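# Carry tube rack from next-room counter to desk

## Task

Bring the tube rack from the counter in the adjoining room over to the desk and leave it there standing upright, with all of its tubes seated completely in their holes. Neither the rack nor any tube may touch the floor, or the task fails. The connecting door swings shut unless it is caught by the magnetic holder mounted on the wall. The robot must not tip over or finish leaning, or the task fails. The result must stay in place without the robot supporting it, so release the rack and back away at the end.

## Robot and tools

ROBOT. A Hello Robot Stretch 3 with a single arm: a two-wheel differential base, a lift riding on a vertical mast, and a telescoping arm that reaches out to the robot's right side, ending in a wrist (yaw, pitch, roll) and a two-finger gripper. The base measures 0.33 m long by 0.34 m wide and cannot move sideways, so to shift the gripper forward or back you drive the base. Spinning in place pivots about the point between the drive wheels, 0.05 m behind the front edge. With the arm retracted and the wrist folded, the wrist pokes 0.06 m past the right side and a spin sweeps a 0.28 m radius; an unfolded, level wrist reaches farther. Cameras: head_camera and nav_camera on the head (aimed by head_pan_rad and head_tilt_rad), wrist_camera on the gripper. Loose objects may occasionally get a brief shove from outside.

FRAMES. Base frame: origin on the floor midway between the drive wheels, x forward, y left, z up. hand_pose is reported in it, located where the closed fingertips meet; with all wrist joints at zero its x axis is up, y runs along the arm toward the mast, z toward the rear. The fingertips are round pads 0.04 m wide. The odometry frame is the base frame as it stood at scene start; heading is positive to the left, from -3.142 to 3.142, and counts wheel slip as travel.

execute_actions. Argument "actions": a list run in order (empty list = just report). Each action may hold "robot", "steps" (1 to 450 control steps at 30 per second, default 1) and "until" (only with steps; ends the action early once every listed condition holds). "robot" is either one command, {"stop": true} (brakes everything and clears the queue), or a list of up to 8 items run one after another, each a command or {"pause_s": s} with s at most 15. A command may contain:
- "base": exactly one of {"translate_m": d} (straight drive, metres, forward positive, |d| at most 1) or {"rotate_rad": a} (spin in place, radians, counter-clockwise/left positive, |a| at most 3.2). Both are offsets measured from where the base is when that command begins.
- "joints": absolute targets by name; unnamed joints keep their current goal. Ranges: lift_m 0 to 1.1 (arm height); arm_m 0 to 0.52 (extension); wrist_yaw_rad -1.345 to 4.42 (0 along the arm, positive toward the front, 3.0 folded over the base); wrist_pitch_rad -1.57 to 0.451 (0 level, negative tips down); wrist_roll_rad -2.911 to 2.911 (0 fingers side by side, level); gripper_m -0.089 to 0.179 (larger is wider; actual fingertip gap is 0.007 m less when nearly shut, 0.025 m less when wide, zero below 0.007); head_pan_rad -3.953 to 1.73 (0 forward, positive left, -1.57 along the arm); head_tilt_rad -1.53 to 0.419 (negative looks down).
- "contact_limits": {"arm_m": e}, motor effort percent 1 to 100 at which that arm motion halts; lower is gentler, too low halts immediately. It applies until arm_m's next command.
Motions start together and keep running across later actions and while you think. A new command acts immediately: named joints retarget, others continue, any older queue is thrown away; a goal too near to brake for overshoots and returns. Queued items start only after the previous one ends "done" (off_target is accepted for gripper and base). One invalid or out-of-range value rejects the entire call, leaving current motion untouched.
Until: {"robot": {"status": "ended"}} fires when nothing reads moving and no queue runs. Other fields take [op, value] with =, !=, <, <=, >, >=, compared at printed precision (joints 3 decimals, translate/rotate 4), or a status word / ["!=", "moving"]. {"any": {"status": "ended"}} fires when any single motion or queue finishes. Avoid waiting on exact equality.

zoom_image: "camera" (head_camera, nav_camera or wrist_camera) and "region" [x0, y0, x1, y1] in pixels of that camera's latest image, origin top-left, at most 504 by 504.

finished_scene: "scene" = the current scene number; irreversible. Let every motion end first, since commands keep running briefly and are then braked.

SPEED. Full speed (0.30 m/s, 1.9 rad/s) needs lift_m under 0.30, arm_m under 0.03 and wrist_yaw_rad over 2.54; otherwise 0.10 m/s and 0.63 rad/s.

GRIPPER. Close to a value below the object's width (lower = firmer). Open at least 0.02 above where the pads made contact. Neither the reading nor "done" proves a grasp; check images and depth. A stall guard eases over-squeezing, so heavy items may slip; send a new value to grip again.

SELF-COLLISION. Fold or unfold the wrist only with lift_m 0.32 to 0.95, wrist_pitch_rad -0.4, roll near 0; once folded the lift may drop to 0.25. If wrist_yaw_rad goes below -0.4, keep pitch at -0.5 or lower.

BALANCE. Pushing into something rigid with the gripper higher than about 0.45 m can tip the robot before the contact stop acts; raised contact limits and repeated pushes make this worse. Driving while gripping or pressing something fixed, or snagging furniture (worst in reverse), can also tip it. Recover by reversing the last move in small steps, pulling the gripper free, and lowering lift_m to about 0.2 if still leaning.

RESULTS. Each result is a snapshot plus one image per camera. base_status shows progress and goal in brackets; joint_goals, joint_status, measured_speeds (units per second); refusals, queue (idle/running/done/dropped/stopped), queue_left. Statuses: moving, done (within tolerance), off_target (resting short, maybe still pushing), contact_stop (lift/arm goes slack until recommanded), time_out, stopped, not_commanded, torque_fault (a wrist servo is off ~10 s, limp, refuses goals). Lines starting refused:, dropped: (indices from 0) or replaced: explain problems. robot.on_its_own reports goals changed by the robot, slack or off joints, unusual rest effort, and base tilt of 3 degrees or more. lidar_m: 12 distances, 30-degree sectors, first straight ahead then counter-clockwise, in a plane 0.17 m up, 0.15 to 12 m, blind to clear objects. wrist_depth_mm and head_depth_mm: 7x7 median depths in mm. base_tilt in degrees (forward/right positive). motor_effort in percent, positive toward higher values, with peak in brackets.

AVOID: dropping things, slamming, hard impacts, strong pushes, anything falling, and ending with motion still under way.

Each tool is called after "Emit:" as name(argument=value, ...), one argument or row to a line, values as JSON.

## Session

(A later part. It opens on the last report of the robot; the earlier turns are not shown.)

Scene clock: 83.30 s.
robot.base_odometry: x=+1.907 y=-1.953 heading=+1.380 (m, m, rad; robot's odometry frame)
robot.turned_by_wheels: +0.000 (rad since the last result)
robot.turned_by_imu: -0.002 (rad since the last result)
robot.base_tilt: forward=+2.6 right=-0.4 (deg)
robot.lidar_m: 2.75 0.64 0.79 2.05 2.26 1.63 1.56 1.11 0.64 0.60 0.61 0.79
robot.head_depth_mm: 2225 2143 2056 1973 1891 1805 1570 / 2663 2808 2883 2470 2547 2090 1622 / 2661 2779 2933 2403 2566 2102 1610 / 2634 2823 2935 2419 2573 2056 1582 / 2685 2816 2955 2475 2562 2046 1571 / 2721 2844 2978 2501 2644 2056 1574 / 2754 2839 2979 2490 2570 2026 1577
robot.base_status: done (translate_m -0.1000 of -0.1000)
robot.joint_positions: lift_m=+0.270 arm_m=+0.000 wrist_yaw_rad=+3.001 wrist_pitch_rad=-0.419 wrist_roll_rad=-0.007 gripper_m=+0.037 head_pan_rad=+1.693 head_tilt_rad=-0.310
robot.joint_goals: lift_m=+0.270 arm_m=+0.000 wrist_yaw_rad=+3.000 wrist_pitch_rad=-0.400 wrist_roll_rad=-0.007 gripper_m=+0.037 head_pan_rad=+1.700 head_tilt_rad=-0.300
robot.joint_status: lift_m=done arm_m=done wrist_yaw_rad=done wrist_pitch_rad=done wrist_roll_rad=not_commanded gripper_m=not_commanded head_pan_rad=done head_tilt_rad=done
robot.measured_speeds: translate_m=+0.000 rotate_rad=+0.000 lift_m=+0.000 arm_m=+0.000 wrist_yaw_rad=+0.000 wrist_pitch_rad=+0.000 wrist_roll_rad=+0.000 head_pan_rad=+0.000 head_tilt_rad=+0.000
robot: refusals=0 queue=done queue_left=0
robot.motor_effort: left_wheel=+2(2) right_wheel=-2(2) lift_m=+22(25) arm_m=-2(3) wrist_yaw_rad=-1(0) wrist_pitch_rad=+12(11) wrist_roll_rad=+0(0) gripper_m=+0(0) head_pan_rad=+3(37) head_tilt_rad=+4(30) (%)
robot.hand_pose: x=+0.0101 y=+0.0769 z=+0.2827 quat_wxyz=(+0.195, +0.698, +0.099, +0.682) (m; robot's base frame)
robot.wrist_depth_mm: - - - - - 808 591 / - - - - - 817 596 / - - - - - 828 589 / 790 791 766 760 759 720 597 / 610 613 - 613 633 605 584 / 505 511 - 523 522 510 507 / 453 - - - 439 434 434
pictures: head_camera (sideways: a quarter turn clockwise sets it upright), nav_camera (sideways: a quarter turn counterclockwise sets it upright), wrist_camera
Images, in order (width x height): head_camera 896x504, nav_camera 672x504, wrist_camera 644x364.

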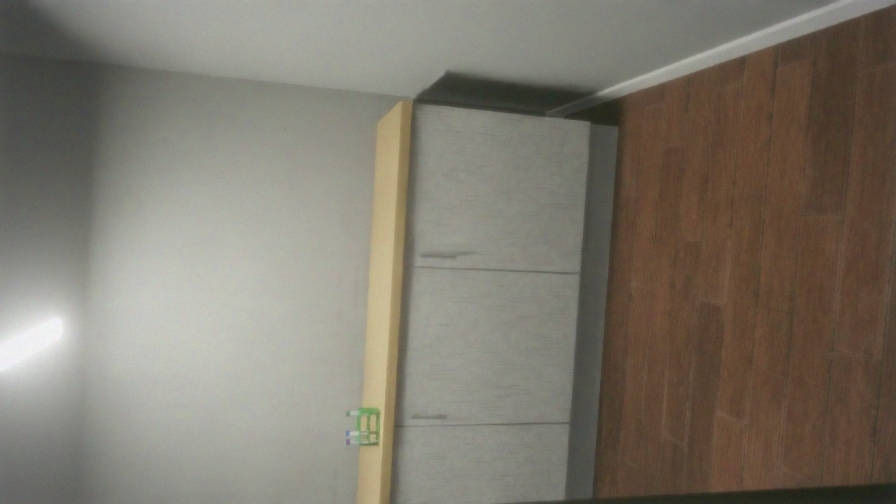

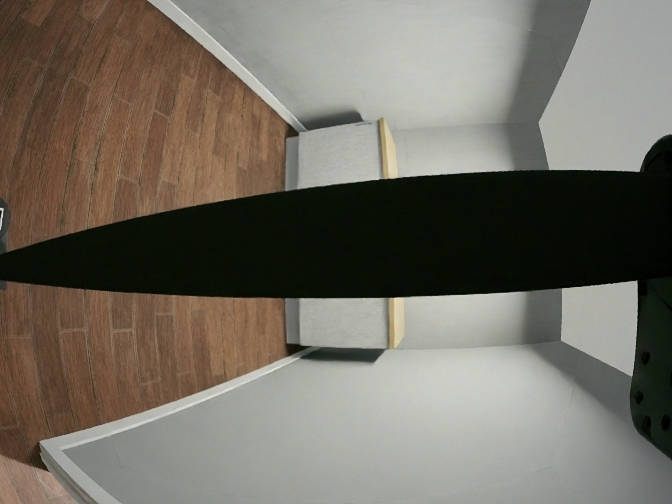

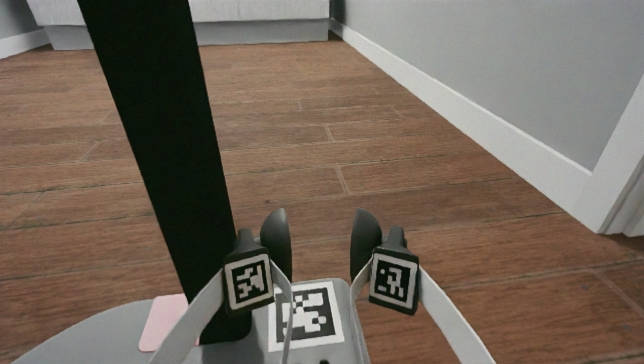

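Emit:
execute_actions(
  actions=[
    {"robot":[{"base":{"rotate_rad":2.16},"joints":{"head_pan_rad":-1.57,"head_tilt_rad":-0.5}},{"base":{"translate_m":1.0}},{"base":{"translate_m":0.8}},{"base":{"rotate_rad":1.0}},{"joints":{"lift_m":0.9}}],"steps":450,"until":{"robot":{"status":"ended"}}},
  ],
)

Scene clock: 106.33 s.
robot.base_odometry: x=+0.248 y=-2.650 heading=-1.744 (m, m, rad; robot's odometry frame)
robot.turned_by_wheels: +3.160 (rad since the last result)
robot.turned_by_imu: +3.166 (rad since the last result)
robot.base_tilt: forward=+2.4 right=-0.6 (deg)
robot.lidar_m: 0.61 0.63 0.85 2.26 2.22 1.57 1.51 1.25 0.90 0.87 0.88 0.64
robot.head_depth_mm: 1267 1358 1445 965 1023 1142 1314 / 1263 1363 1449 951 1019 1125 1301 / 1257 1349 1433 948 1003 1121 1301 / 1254 1344 1438 951 1006 1117 1295 / 1245 1332 1412 945 992 1110 1284 / 1238 1337 1406 937 992 1109 1272 / 1232 1330 1408 931 982 1098 1269
robot.base_status: done (rotate_rad +0.9998 of +1.0000)
robot.joint_positions: lift_m=+0.361 arm_m=+0.000 wrist_yaw_rad=+3.001 wrist_pitch_rad=-0.419 wrist_roll_rad=-0.007 gripper_m=+0.037 head_pan_rad=-1.563 head_tilt_rad=-0.495
robot.joint_goals: lift_m=+0.900 arm_m=+0.000 wrist_yaw_rad=+3.000 wrist_pitch_rad=-0.400 wrist_roll_rad=-0.007 gripper_m=+0.037 head_pan_rad=-1.570 head_tilt_rad=-0.500
robot.joint_status: lift_m=moving arm_m=done wrist_yaw_rad=done wrist_pitch_rad=done wrist_roll_rad=not_commanded gripper_m=not_commanded head_pan_rad=done head_tilt_rad=done
robot.measured_speeds: translate_m=+0.000 rotate_rad=+0.000 lift_m=+0.110 arm_m=+0.000 wrist_yaw_rad=+0.000 wrist_pitch_rad=+0.000 wrist_roll_rad=+0.000 head_pan_rad=+0.000 head_tilt_rad=+0.000
robot: refusals=0 queue=running queue_left=0
robot.motor_effort: left_wheel=-4(13) right_wheel=+2(9) lift_m=+30(31) arm_m=-2(2) wrist_yaw_rad=-2(1) wrist_pitch_rad=+12(12) wrist_roll_rad=+0(0) gripper_m=+0(1) head_pan_rad=-2(37) head_tilt_rad=-2(16) (%)
robot.hand_pose: x=+0.0102 y=+0.0769 z=+0.3738 quat_wxyz=(+0.195, +0.698, +0.099, +0.682) (m; robot's base frame)
robot.wrist_depth_mm: - - - - - 877 625 / - - - - - 908 644 / - - - - - 921 662 / 972 956 973 984 930 866 670 / 773 752 - 752 780 743 659 / 643 636 - 617 651 623 614 / 537 543 - 553 538 529 527
pictures: head_camera (sideways: a quarter turn clockwise sets it upright), nav_camera (sideways: a quarter turn counterclockwise sets it upright), wrist_camera
Images, in order (width x height): head_camera 896x504, nav_camera 672x504, wrist_camera 644x364.

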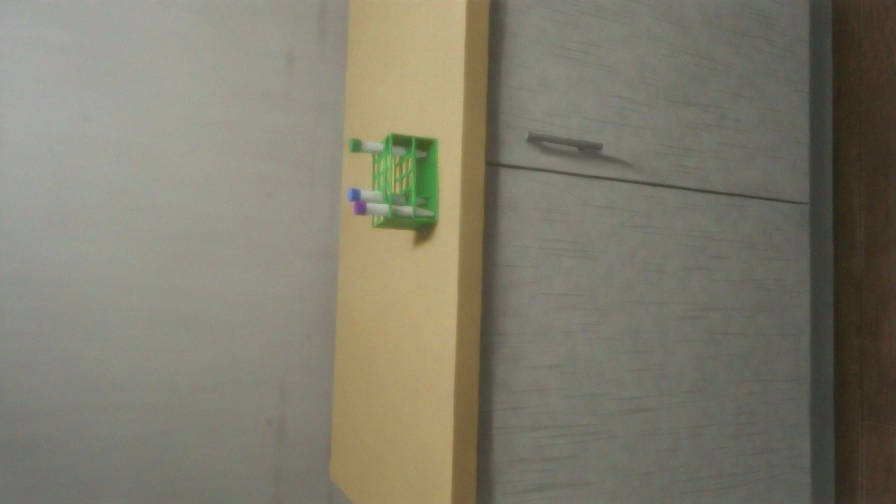

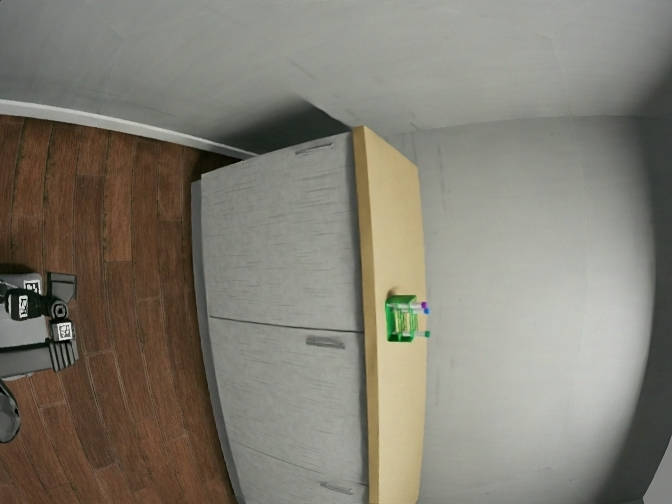

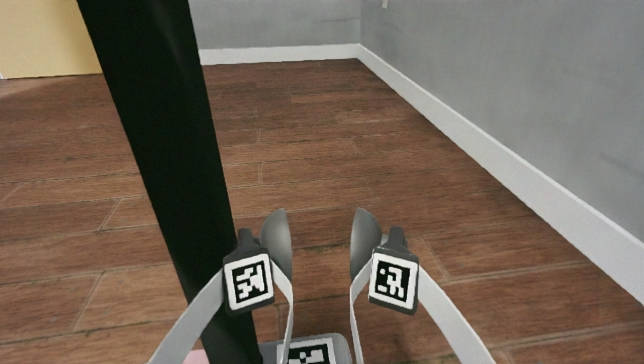

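Emit:
execute_actions(
  actions=[
    {"robot":[{"base":{"rotate_rad":0.05},"joints":{"lift_m":0.93}},{"joints":{"wrist_yaw_rad":0,"gripper_m":0.179},"base":{"translate_m":-0.09}},{"joints":{"arm_m":0.25,"wrist_pitch_rad":-0.3}}],"steps":450,"until":{"robot":{"status":"ended"}}},
  ],
)

Scene clock: 118.07 s.
robot.base_odometry: x=+0.259 y=-2.561 heading=-1.694 (m, m, rad; robot's odometry frame)
robot.turned_by_wheels: +0.050 (rad since the last result)
robot.turned_by_imu: +0.046 (rad since the last result)
robot.base_tilt: forward=+2.5 right=-0.4 (deg)
robot.lidar_m: 0.70 0.74 1.03 2.20 2.24 1.46 1.42 1.19 0.89 0.86 0.90 0.72
robot.head_depth_mm: 1242 1334 1414 1024 - 1145 1278 / 1245 1340 1416 1077 1022 1109 1268 / 1246 1334 1432 - - 1106 1265 / 1245 1348 1425 957 - 1110 1286 / 1239 1343 1409 946 997 1114 1287 / 1257 1343 1409 939 1005 1116 1275 / 1244 1351 1404 932 1001 1111 1269
robot.base_status: done (translate_m -0.0900 of -0.0900)
robot.joint_positions: lift_m=+0.930 arm_m=+0.250 wrist_yaw_rad=+0.000 wrist_pitch_rad=-0.321 wrist_roll_rad=-0.007 gripper_m=+0.179 head_pan_rad=-1.563 head_tilt_rad=-0.495
robot.joint_goals: lift_m=+0.930 arm_m=+0.250 wrist_yaw_rad=+0.000 wrist_pitch_rad=-0.300 wrist_roll_rad=-0.007 gripper_m=+0.179 head_pan_rad=-1.570 head_tilt_rad=-0.500
robot.joint_status: lift_m=done arm_m=done wrist_yaw_rad=done wrist_pitch_rad=done wrist_roll_rad=not_commanded gripper_m=done head_pan_rad=done head_tilt_rad=done
robot.measured_speeds: translate_m=+0.000 rotate_rad=+0.000 lift_m=+0.000 arm_m=+0.000 wrist_yaw_rad=+0.000 wrist_pitch_rad=+0.000 wrist_roll_rad=+0.000 head_pan_rad=+0.000 head_tilt_rad=+0.000
robot: refusals=0 queue=done queue_left=0
robot.motor_effort: left_wheel=-4(11) right_wheel=+2(5) lift_m=+30(32) arm_m=+3(4) wrist_yaw_rad=-1(0) wrist_pitch_rad=+13(15) wrist_roll_rad=+0(0) gripper_m=+0(84) head_pan_rad=-3(3) head_tilt_rad=-2(2) (%)
robot.hand_pose: x=-0.0214 y=-0.6302 z=+0.9647 quat_wxyz=(+0.701, +0.114, -0.695, -0.113) (m; robot's base frame)
robot.wrist_depth_mm: 819 945 929 916 901 914 895 / 804 965 949 865 848 924 916 / 539 534 537 470 478 522 522 / 405 402 399 396 389 383 382 / 467 462 451 453 443 429 433 / 507 509 509 489 487 486 471 / 596 570 558 550 540 536 540
pictures: head_camera (sideways: a quarter turn clockwise sets it upright), nav_camera (sideways: a quarter turn counterclockwise sets it upright), wrist_camera
Images, in order (width x height): head_camera 896x504, nav_camera 672x504, wrist_camera 644x364.

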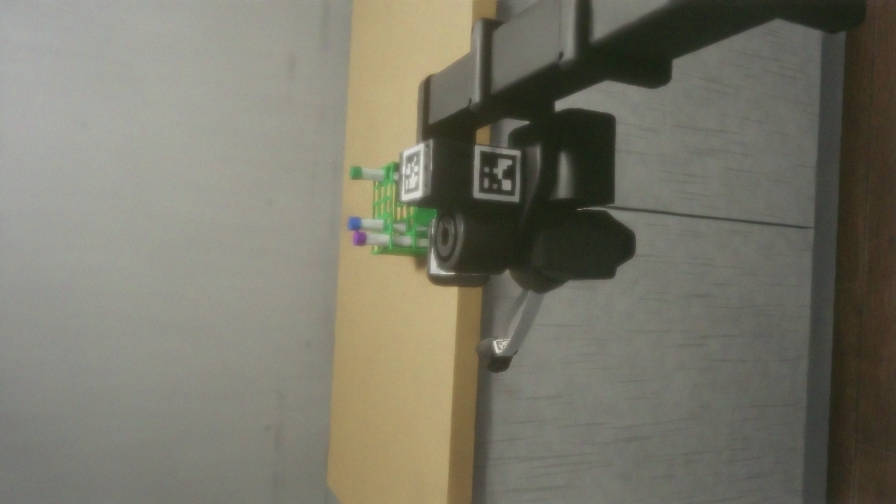

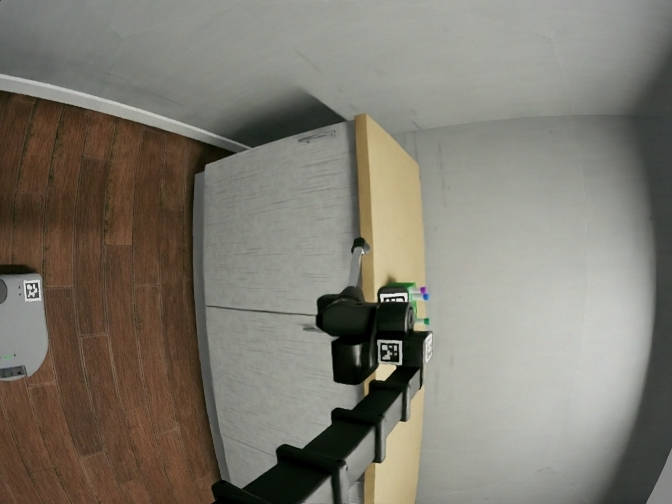

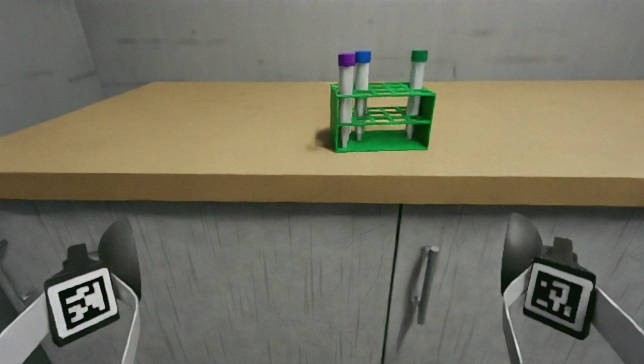

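Emit:
execute_actions(
  actions=[
    {"robot":{"base":{"translate_m":-0.085},"joints":{"arm_m":0.36,"wrist_pitch_rad":-0.25}},"steps":450,"until":{"robot":{"status":"ended"}}},
  ],
)

Scene clock: 123.17 s.
robot.base_odometry: x=+0.270 y=-2.477 heading=-1.694 (m, m, rad; robot's odometry frame)
robot.turned_by_wheels: +0.000 (rad since the last result)
robot.turned_by_imu: -0.001 (rad since the last result)
robot.base_tilt: forward=+2.6 right=-0.5 (deg)
robot.lidar_m: 0.79 0.82 1.15 2.19 2.24 1.38 1.34 1.19 0.89 0.86 0.90 0.81
robot.head_depth_mm: 1242 1335 1424 1026 - 1116 1307 / 1245 1339 1420 - 1007 1104 1281 / 1243 1331 1429 - 989 1103 1266 / 1240 1343 1416 - 992 1114 1260 / 1233 1341 1405 939 993 1109 1282 / 1246 1333 1392 938 995 1111 1273 / 1248 1341 1399 933 994 1112 1258
robot.base_status: done (translate_m -0.0850 of -0.0850)
robot.joint_positions: lift_m=+0.930 arm_m=+0.360 wrist_yaw_rad=+0.000 wrist_pitch_rad=-0.272 wrist_roll_rad=-0.007 gripper_m=+0.179 head_pan_rad=-1.563 head_tilt_rad=-0.495
robot.joint_goals: lift_m=+0.930 arm_m=+0.360 wrist_yaw_rad=+0.000 wrist_pitch_rad=-0.250 wrist_roll_rad=-0.007 gripper_m=+0.179 head_pan_rad=-1.570 head_tilt_rad=-0.500
robot.joint_status: lift_m=done arm_m=done wrist_yaw_rad=done wrist_pitch_rad=done wrist_roll_rad=not_commanded gripper_m=done head_pan_rad=done head_tilt_rad=done
robot.measured_speeds: translate_m=+0.000 rotate_rad=+0.000 lift_m=+0.000 arm_m=+0.000 wrist_yaw_rad=+0.000 wrist_pitch_rad=+0.000 wrist_roll_rad=+0.000 head_pan_rad=+0.000 head_tilt_rad=+0.000
robot: refusals=0 queue=done queue_left=0
robot.motor_effort: left_wheel=-3(10) right_wheel=+2(3) lift_m=+31(31) arm_m=+3(4) wrist_yaw_rad=-1(0) wrist_pitch_rad=+14(12) wrist_roll_rad=+0(0) gripper_m=+1(0) head_pan_rad=-3(3) head_tilt_rad=-2(2) (%)
robot.hand_pose: x=-0.0214 y=-0.7450 z=+0.9764 quat_wxyz=(+0.703, +0.097, -0.698, -0.096) (m; robot's base frame)
robot.wrist_depth_mm: 834 830 811 785 792 775 782 / 866 866 867 859 861 841 834 / 742 668 588 363 631 643 635 / 419 428 393 381 412 405 409 / 310 310 304 307 306 317 304 / 300 334 298 294 293 292 281 / 374 370 358 352 349 345 348
pictures: head_camera (sideways: a quarter turn clockwise sets it upright), nav_camera (sideways: a quarter turn counterclockwise sets it upright), wrist_camera
Images, in order (width x height): head_camera 896x504, nav_camera 672x504, wrist_camera 644x364.

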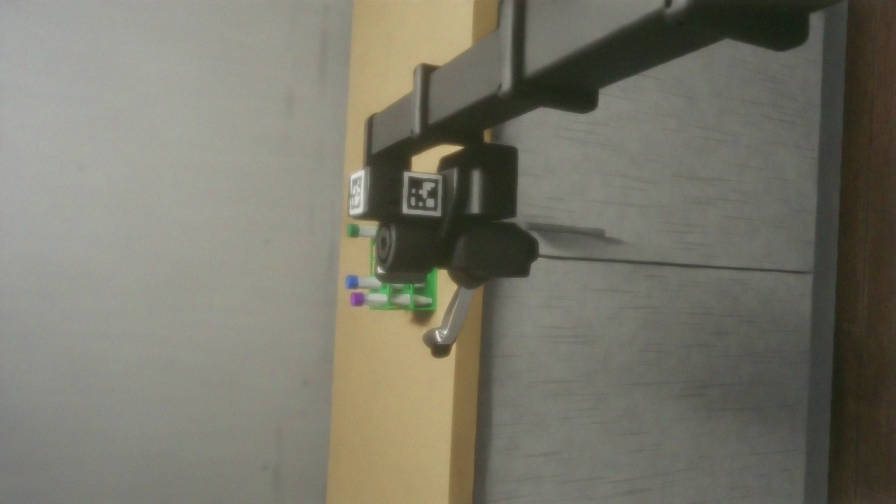

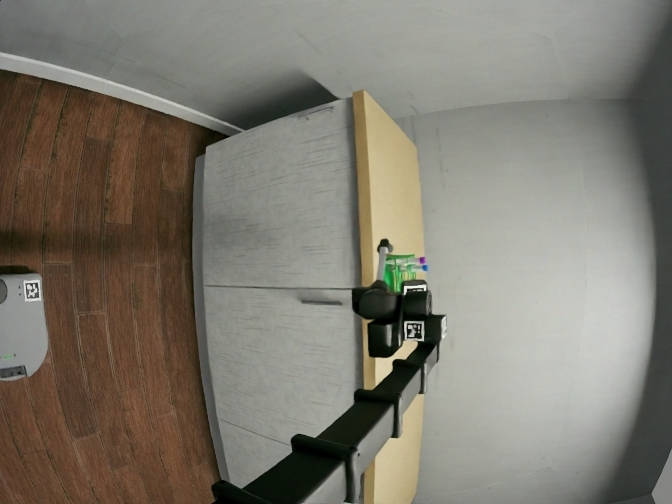

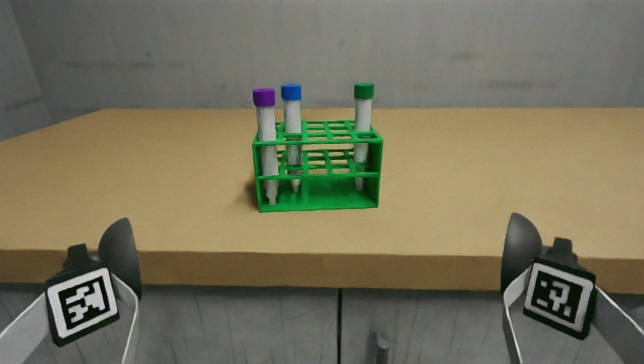

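Emit:
zoom_image(
  camera="wrist_camera",
  region=[230,70,410,225],
)

Region (230, 70, 410, 225) of wrist_camera's 644x364 image, scaled by 2.800; it fills the top 434 rows of this view, and the rest is white.

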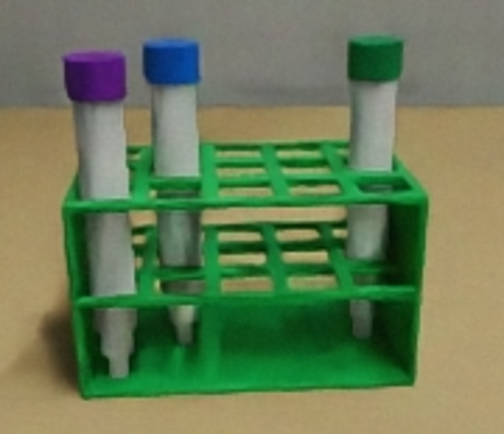

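Emit:
execute_actions(
  actions=[
    {"robot":[{"joints":{"arm_m":0.28,"wrist_pitch_rad":0.0}},{"joints":{"lift_m":0.82}}],"steps":450,"until":{"robot":{"status":"ended"}}},
  ],
)

Scene clock: 132.43 s.
robot.base_odometry: x=+0.270 y=-2.477 heading=-1.694 (m, m, rad; robot's odometry frame)
robot.turned_by_wheels: +0.000 (rad since the last result)
robot.turned_by_imu: -0.002 (rad since the last result)
robot.base_tilt: forward=+2.4 right=-0.5 (deg)
robot.lidar_m: 0.79 0.82 1.16 2.19 2.23 1.38 1.34 1.19 0.88 0.86 0.90 0.81
robot.head_depth_mm: 1240 1336 1407 963 991 1085 - / 1235 1337 1417 948 972 - 1303 / 1238 1337 1419 941 - 1139 1268 / 1240 1340 1423 932 - 1142 1268 / 1243 1335 1405 928 993 1108 1281 / 1237 1340 1405 940 996 1110 1278 / 1250 1349 1408 933 996 1108 1263
robot.base_status: done (translate_m -0.0850 of -0.0850)
robot.joint_positions: lift_m=+0.820 arm_m=+0.280 wrist_yaw_rad=+0.000 wrist_pitch_rad=-0.023 wrist_roll_rad=-0.007 gripper_m=+0.179 head_pan_rad=-1.563 head_tilt_rad=-0.495
robot.joint_goals: lift_m=+0.820 arm_m=+0.280 wrist_yaw_rad=+0.000 wrist_pitch_rad=+0.000 wrist_roll_rad=-0.007 gripper_m=+0.179 head_pan_rad=-1.570 head_tilt_rad=-0.500
robot.joint_status: lift_m=done arm_m=done wrist_yaw_rad=done wrist_pitch_rad=done wrist_roll_rad=not_commanded gripper_m=done head_pan_rad=done head_tilt_rad=done
robot.measured_speeds: translate_m=+0.000 rotate_rad=+0.000 lift_m=+0.000 arm_m=+0.000 wrist_yaw_rad=+0.000 wrist_pitch_rad=+0.000 wrist_roll_rad=+0.000 head_pan_rad=+0.000 head_tilt_rad=+0.000
robot: refusals=0 queue=done queue_left=0
robot.motor_effort: left_wheel=-4(4) right_wheel=+2(2) lift_m=+22(31) arm_m=-2(1) wrist_yaw_rad=+0(1) wrist_pitch_rad=+14(17) wrist_roll_rad=+0(0) gripper_m=+0(0) head_pan_rad=-3(3) head_tilt_rad=-2(2) (%)
robot.hand_pose: x=-0.0213 y=-0.6809 z=+0.9288 quat_wxyz=(+0.710, +0.009, -0.704, -0.008) (m; robot's base frame)
robot.wrist_depth_mm: 919 958 920 922 921 886 890 / 916 955 954 958 945 951 898 / 907 - 989 970 942 941 923 / 525 517 493 400 486 482 472 / 340 338 334 333 325 321 318 / 373 376 369 363 358 359 352 / 396 390 384 375 370 370 367
pictures: head_camera (sideways: a quarter turn clockwise sets it upright), nav_camera (sideways: a quarter turn counterclockwise sets it upright), wrist_camera
Images, in order (width x height): head_camera 896x504, nav_camera 672x504, wrist_camera 644x364.

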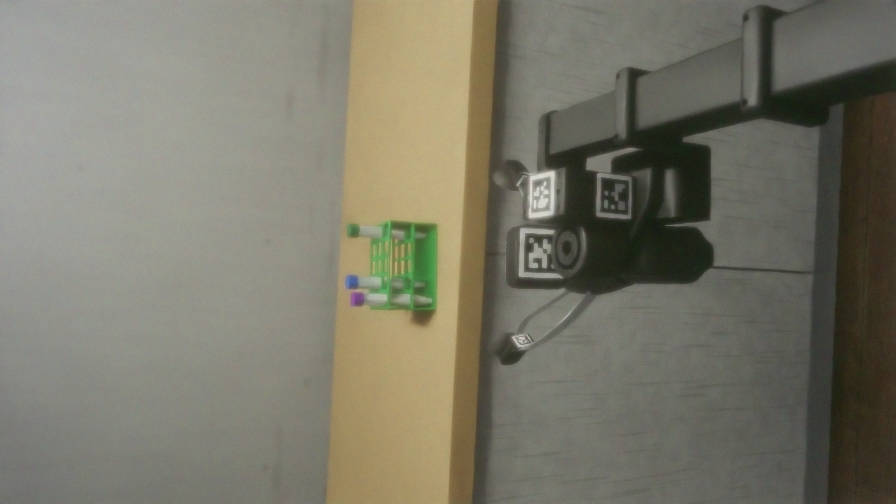

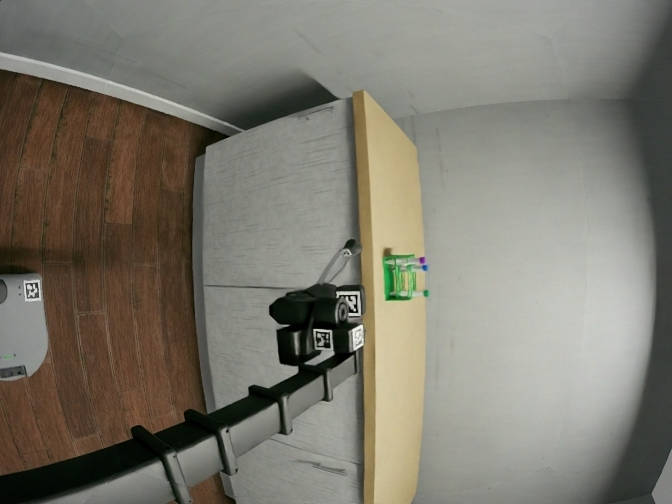

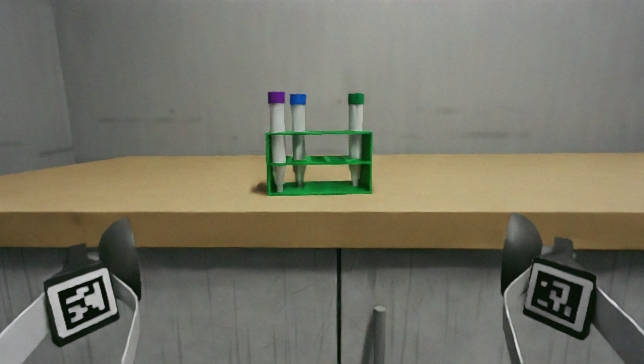

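Emit:
execute_actions(
  actions=[
    {"robot":[{"joints":{"arm_m":0.0,"lift_m":0.95},"base":{"rotate_rad":0.5}},{"base":{"translate_m":-0.4}},{"base":{"rotate_rad":-0.51}},{"base":{"translate_m":0.35},"joints":{"lift_m":0.88}}],"steps":450,"until":{"robot":{"status":"ended"}}},
  ],
)

Scene clock: 152.43 s.
robot.base_odometry: x=+0.076 y=-2.452 heading=-1.704 (m, m, rad; robot's odometry frame)
robot.turned_by_wheels: -0.010 (rad since the last result)
robot.turned_by_imu: -0.015 (rad since the last result)
robot.base_tilt: forward=+2.4 right=-0.6 (deg)
robot.lidar_m: 0.78 0.82 1.14 2.39 1.86 1.38 1.34 0.93 0.69 0.67 0.70 0.81
robot.head_depth_mm: 1067 1163 1263 965 764 844 933 / 1072 1160 1254 949 760 859 925 / 1072 1157 1241 937 761 831 954 / 1074 1157 1246 785 756 823 - / 1075 1161 1236 802 757 842 935 / 1076 1151 1244 899 754 857 952 / 1065 1160 1243 883 758 840 952
robot.base_status: done (translate_m +0.3500 of +0.3500)
robot.joint_positions: lift_m=+0.880 arm_m=+0.000 wrist_yaw_rad=+0.000 wrist_pitch_rad=-0.022 wrist_roll_rad=-0.007 gripper_m=+0.179 head_pan_rad=-1.563 head_tilt_rad=-0.495
robot.joint_goals: lift_m=+0.880 arm_m=+0.000 wrist_yaw_rad=+0.000 wrist_pitch_rad=+0.000 wrist_roll_rad=-0.007 gripper_m=+0.179 head_pan_rad=-1.570 head_tilt_rad=-0.500
robot.joint_status: lift_m=done arm_m=done wrist_yaw_rad=done wrist_pitch_rad=done wrist_roll_rad=not_commanded gripper_m=done head_pan_rad=done head_tilt_rad=done
robot.measured_speeds: translate_m=+0.000 rotate_rad=+0.000 lift_m=+0.000 arm_m=+0.000 wrist_yaw_rad=+0.000 wrist_pitch_rad=+0.000 wrist_roll_rad=+0.000 head_pan_rad=+0.000 head_tilt_rad=+0.000
robot: refusals=0 queue=done queue_left=0
robot.motor_effort: left_wheel=+4(10) right_wheel=-3(6) lift_m=+22(32) arm_m=-2(0) wrist_yaw_rad=+0(0) wrist_pitch_rad=+14(14) wrist_roll_rad=+0(1) gripper_m=+0(1) head_pan_rad=-3(3) head_tilt_rad=-2(3) (%)
robot.hand_pose: x=-0.0214 y=-0.4009 z=+0.9891 quat_wxyz=(+0.710, +0.008, -0.704, -0.008) (m; robot's base frame)
robot.wrist_depth_mm: 917 - - 993 992 985 991 / 960 - - - - - - / 918 - - - - - - / 876 891 875 527 870 830 820 / 458 464 454 449 446 462 436 / 469 468 462 457 458 463 445 / 489 479 477 474 470 468 465
pictures: head_camera (sideways: a quarter turn clockwise sets it upright), nav_camera (sideways: a quarter turn counterclockwise sets it upright), wrist_camera
Images, in order (width x height): head_camera 896x504, nav_camera 672x504, wrist_camera 644x364.

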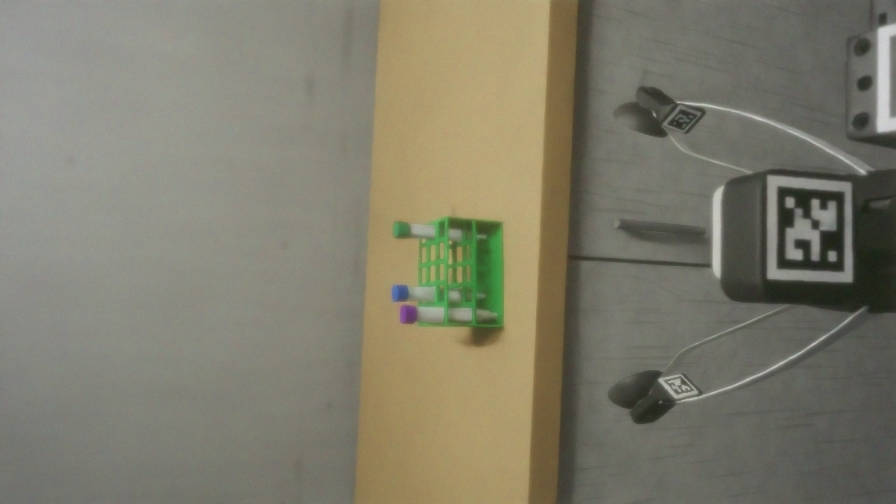

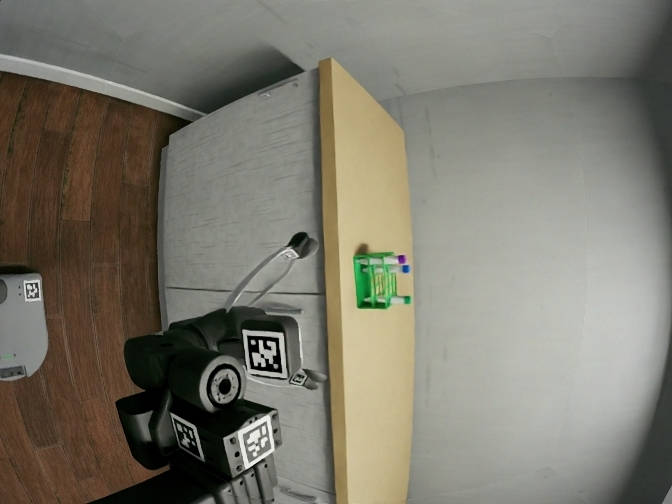

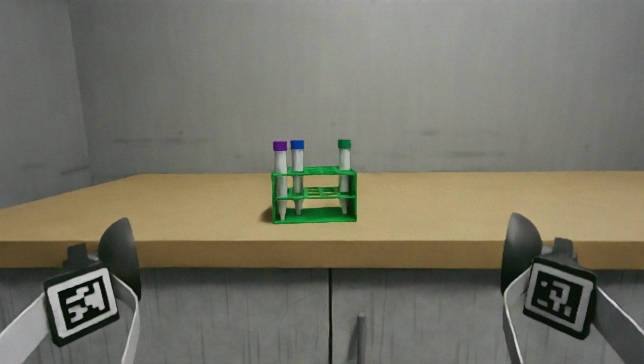

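Emit:
execute_actions(
  actions=[
    {"robot":{"joints":{"arm_m":0.2,"lift_m":0.85},"base":{"translate_m":0.008}},"steps":450,"until":{"robot":{"status":"ended"}}},
  ],
)

Scene clock: 162.37 s.
robot.base_odometry: x=+0.075 y=-2.460 heading=-1.704 (m, m, rad; robot's odometry frame)
robot.turned_by_wheels: +0.000 (rad since the last result)
robot.turned_by_imu: -0.001 (rad since the last result)
robot.base_tilt: forward=+2.4 right=-0.6 (deg)
robot.lidar_m: 0.77 0.81 1.12 2.38 1.88 1.40 1.35 0.93 0.69 0.67 0.70 0.80
robot.head_depth_mm: 1075 1154 1255 959 766 - - / 1072 1160 1261 942 724 - 977 / 1073 1157 1238 929 - - 953 / 1068 1163 1240 779 - - 957 / 1072 1157 1243 850 759 846 956 / 1075 1159 1239 894 756 843 951 / 1079 1158 1234 884 755 846 950
robot.base_status: done (translate_m +0.0080 of +0.0080)
robot.joint_positions: lift_m=+0.850 arm_m=+0.200 wrist_yaw_rad=+0.000 wrist_pitch_rad=-0.022 wrist_roll_rad=-0.007 gripper_m=+0.179 head_pan_rad=-1.563 head_tilt_rad=-0.495
robot.joint_goals: lift_m=+0.850 arm_m=+0.200 wrist_yaw_rad=+0.000 wrist_pitch_rad=+0.000 wrist_roll_rad=-0.007 gripper_m=+0.179 head_pan_rad=-1.570 head_tilt_rad=-0.500
robot.joint_status: lift_m=done arm_m=done wrist_yaw_rad=done wrist_pitch_rad=done wrist_roll_rad=not_commanded gripper_m=done head_pan_rad=done head_tilt_rad=done
robot.measured_speeds: translate_m=+0.000 rotate_rad=+0.000 lift_m=+0.000 arm_m=+0.000 wrist_yaw_rad=+0.000 wrist_pitch_rad=+0.000 wrist_roll_rad=+0.000 head_pan_rad=+0.000 head_tilt_rad=+0.000
robot: refusals=0 queue=done queue_left=0
robot.motor_effort: left_wheel=+4(11) right_wheel=-2(4) lift_m=+22(23) arm_m=+3(5) wrist_yaw_rad=-1(1) wrist_pitch_rad=+14(14) wrist_roll_rad=+0(0) gripper_m=+0(1) head_pan_rad=-3(3) head_tilt_rad=-2(1) (%)
robot.hand_pose: x=-0.0214 y=-0.6003 z=+0.9591 quat_wxyz=(+0.710, +0.008, -0.704, -0.008) (m; robot's base frame)
robot.wrist_depth_mm: 826 851 807 806 813 807 795 / 822 835 827 809 800 843 804 / 876 884 857 839 860 835 827 / 794 706 573 320 568 658 637 / 360 360 326 312 319 363 343 / - 239 239 238 236 236 243 / 231 227 225 223 220 220 219
pictures: head_camera (sideways: a quarter turn clockwise sets it upright), nav_camera (sideways: a quarter turn counterclockwise sets it upright), wrist_camera
Images, in order (width x height): head_camera 896x504, nav_camera 672x504, wrist_camera 644x364.

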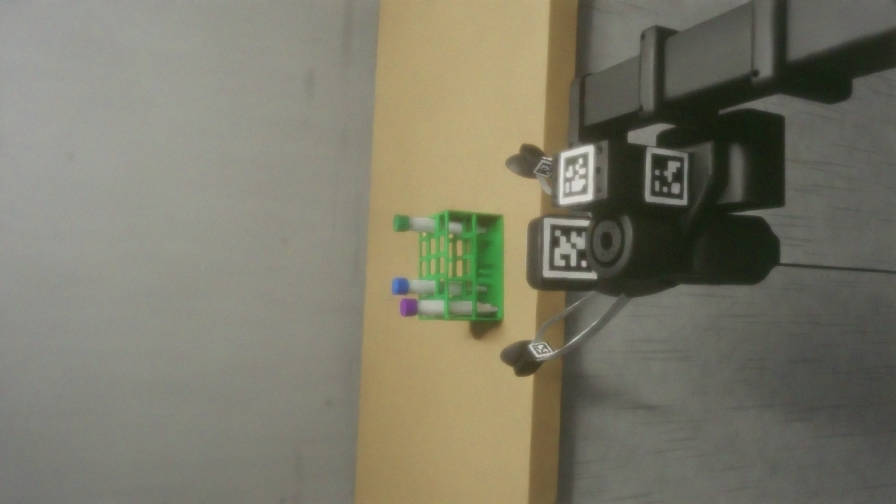

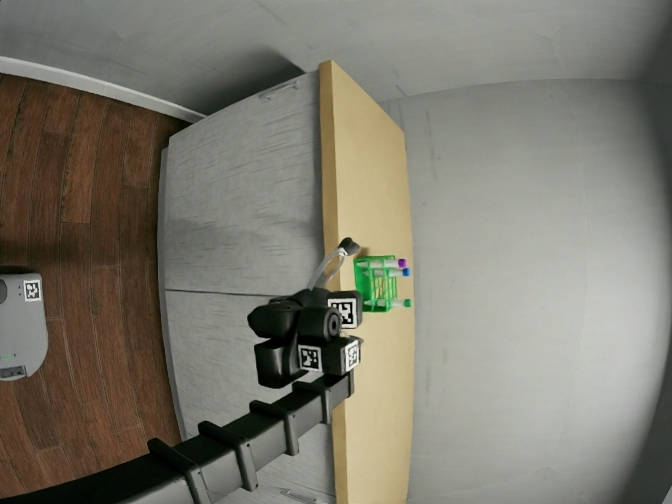

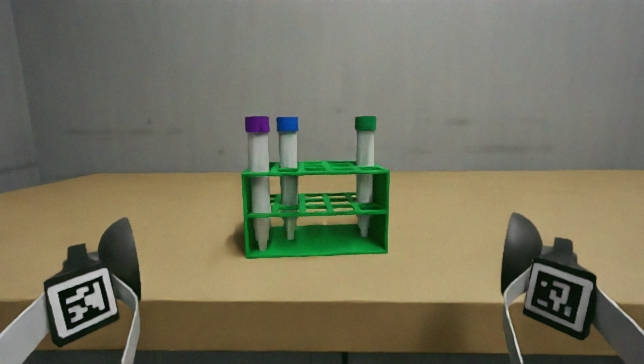

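Emit:
execute_actions(
  actions=[
    {"robot":{"joints":{"arm_m":0.24,"wrist_yaw_rad":0.1},"base":{"translate_m":-0.025}},"steps":450,"until":{"robot":{"status":"ended"}}},
  ],
)

Scene clock: 166.73 s.
robot.base_odometry: x=+0.078 y=-2.435 heading=-1.704 (m, m, rad; robot's odometry frame)
robot.turned_by_wheels: +0.000 (rad since the last result)
robot.turned_by_imu: -0.001 (rad since the last result)
robot.base_tilt: forward=+2.4 right=-0.6 (deg)
robot.lidar_m: 0.80 0.84 1.16 2.38 1.83 1.37 1.33 0.92 0.69 0.67 0.70 0.82
robot.head_depth_mm: 1073 1160 1255 956 761 817 - / 1078 1157 1257 950 758 - 969 / 1070 1160 1245 938 - 871 959 / 1076 1154 1246 813 - 883 948 / 1073 1152 1247 782 752 849 952 / 1070 1160 1239 895 757 844 947 / 1071 1152 1242 877 761 841 953
robot.base_status: done (translate_m -0.0250 of -0.0250)
robot.joint_positions: lift_m=+0.850 arm_m=+0.240 wrist_yaw_rad=+0.099 wrist_pitch_rad=-0.022 wrist_roll_rad=-0.007 gripper_m=+0.179 head_pan_rad=-1.563 head_tilt_rad=-0.495
robot.joint_goals: lift_m=+0.850 arm_m=+0.240 wrist_yaw_rad=+0.100 wrist_pitch_rad=+0.000 wrist_roll_rad=-0.007 gripper_m=+0.179 head_pan_rad=-1.570 head_tilt_rad=-0.500
robot.joint_status: lift_m=done arm_m=done wrist_yaw_rad=done wrist_pitch_rad=done wrist_roll_rad=not_commanded gripper_m=done head_pan_rad=done head_tilt_rad=done
robot.measured_speeds: translate_m=+0.000 rotate_rad=+0.000 lift_m=+0.000 arm_m=+0.000 wrist_yaw_rad=+0.000 wrist_pitch_rad=+0.000 wrist_roll_rad=+0.000 head_pan_rad=+0.000 head_tilt_rad=+0.000
robot: refusals=0 queue=done queue_left=0
robot.motor_effort: left_wheel=+4(7) right_wheel=-3(6) lift_m=+22(22) arm_m=+3(4) wrist_yaw_rad=+1(4) wrist_pitch_rad=+14(14) wrist_roll_rad=+0(0) gripper_m=+0(2) head_pan_rad=-3(2) head_tilt_rad=-2(2) (%)
robot.hand_pose: x=+0.0038 y=-0.6391 z=+0.9591 quat_wxyz=(+0.709, +0.043, -0.703, +0.027) (m; robot's base frame)
robot.wrist_depth_mm: 860 840 812 777 749 727 686 / 856 845 835 820 781 746 724 / 859 894 841 793 785 772 729 / 778 692 557 324 559 647 651 / 362 359 320 313 313 358 346 / - 239 237 238 235 235 242 / 205 196 190 184 178 177 169
pictures: head_camera (sideways: a quarter turn clockwise sets it upright), nav_camera (sideways: a quarter turn counterclockwise sets it upright), wrist_camera
Images, in order (width x height): head_camera 896x504, nav_camera 672x504, wrist_camera 644x364.

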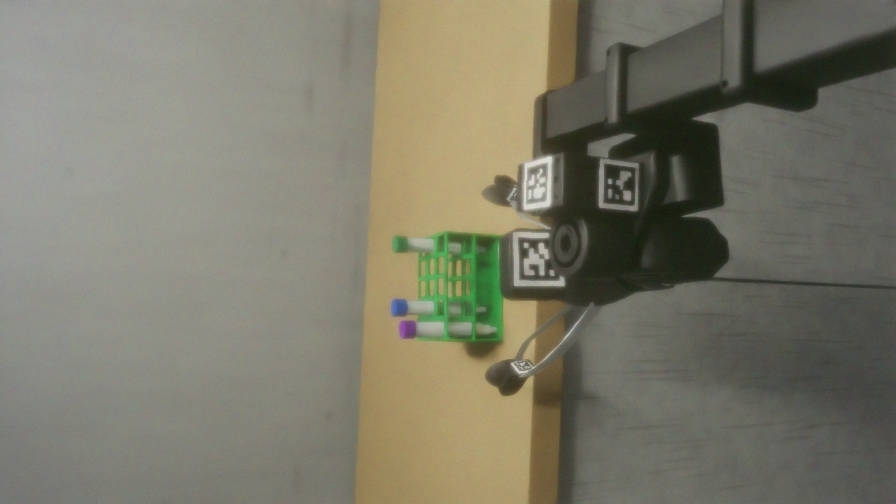

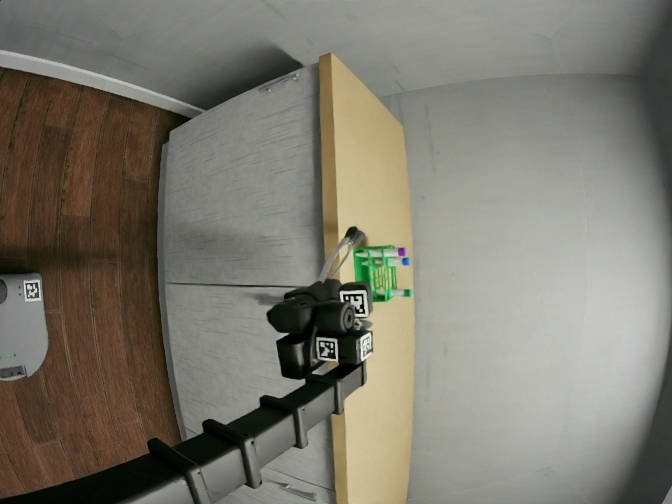

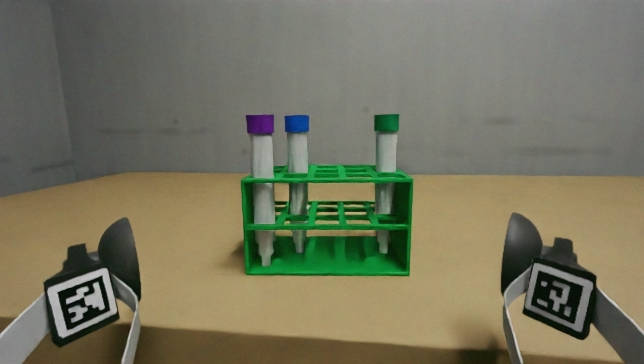

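Emit:
execute_actions(
  actions=[
    {"robot":[{"base":{"translate_m":0.006}},{"joints":{"arm_m":0.355}}],"steps":450,"until":{"robot":{"status":"ended"}}},
  ],
)

Scene clock: 173.67 s.
robot.base_odometry: x=+0.077 y=-2.441 heading=-1.704 (m, m, rad; robot's odometry frame)
robot.turned_by_wheels: +0.000 (rad since the last result)
robot.turned_by_imu: -0.002 (rad since the last result)
robot.base_tilt: forward=+2.4 right=-0.4 (deg)
robot.lidar_m: 0.79 0.83 1.15 2.38 1.85 1.38 1.33 0.93 0.69 0.67 0.70 0.82
robot.head_depth_mm: 1072 1157 1270 953 765 - - / 1075 1153 1253 978 - 867 964 / 1074 1152 1238 1063 778 842 950 / 1071 1155 1236 1038 778 845 950 / 1069 1158 1243 778 758 839 952 / 1072 1158 1242 898 755 841 954 / 1074 1156 1235 880 753 842 950
robot.base_status: done (translate_m +0.0060 of +0.0060)
robot.joint_positions: lift_m=+0.850 arm_m=+0.355 wrist_yaw_rad=+0.099 wrist_pitch_rad=-0.022 wrist_roll_rad=-0.007 gripper_m=+0.179 head_pan_rad=-1.563 head_tilt_rad=-0.495
robot.joint_goals: lift_m=+0.850 arm_m=+0.355 wrist_yaw_rad=+0.100 wrist_pitch_rad=+0.000 wrist_roll_rad=-0.007 gripper_m=+0.179 head_pan_rad=-1.570 head_tilt_rad=-0.500
robot.joint_status: lift_m=done arm_m=done wrist_yaw_rad=done wrist_pitch_rad=done wrist_roll_rad=not_commanded gripper_m=done head_pan_rad=done head_tilt_rad=done
robot.measured_speeds: translate_m=+0.000 rotate_rad=+0.000 lift_m=+0.000 arm_m=+0.000 wrist_yaw_rad=+0.000 wrist_pitch_rad=+0.000 wrist_roll_rad=+0.000 head_pan_rad=+0.000 head_tilt_rad=+0.000
robot: refusals=0 queue=done queue_left=0
robot.motor_effort: left_wheel=+4(9) right_wheel=-3(4) lift_m=+22(22) arm_m=+3(2) wrist_yaw_rad=+1(1) wrist_pitch_rad=+14(14) wrist_roll_rad=+0(0) gripper_m=+1(0) head_pan_rad=-3(3) head_tilt_rad=-3(2) (%)
robot.hand_pose: x=+0.0039 y=-0.7541 z=+0.9591 quat_wxyz=(+0.709, +0.043, -0.703, +0.027) (m; robot's base frame)
robot.wrist_depth_mm: 753 699 695 653 640 609 611 / 765 730 699 673 650 638 625 / 778 764 150 695 662 657 636 / 759 694 155 685 560 660 637 / 364 352 137 164 147 342 339 / - 141 153 176 163 207 239 / 172 168 155 167 164 169 168
pictures: head_camera (sideways: a quarter turn clockwise sets it upright), nav_camera (sideways: a quarter turn counterclockwise sets it upright), wrist_camera
Images, in order (width x height): head_camera 896x504, nav_camera 672x504, wrist_camera 644x364.

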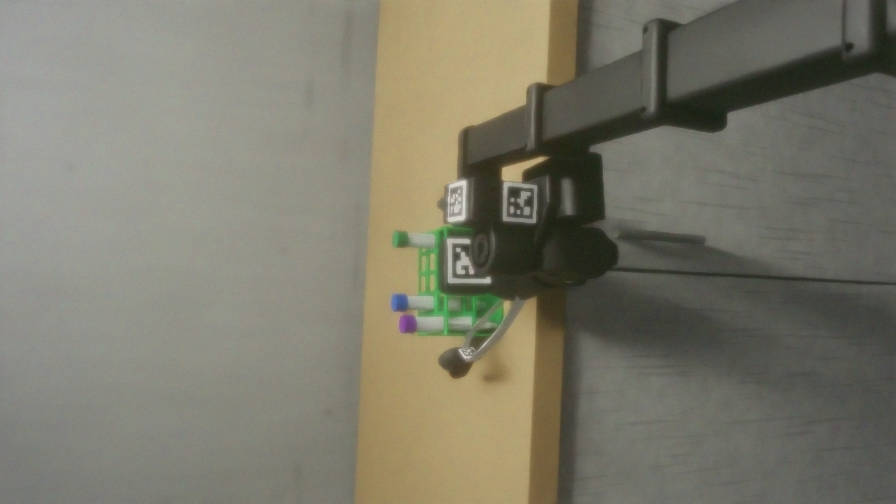

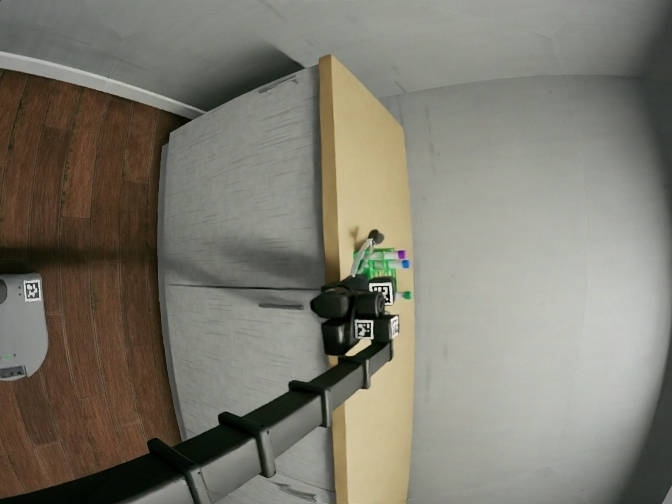

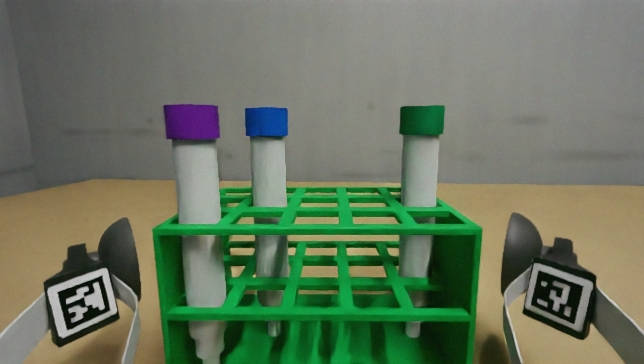

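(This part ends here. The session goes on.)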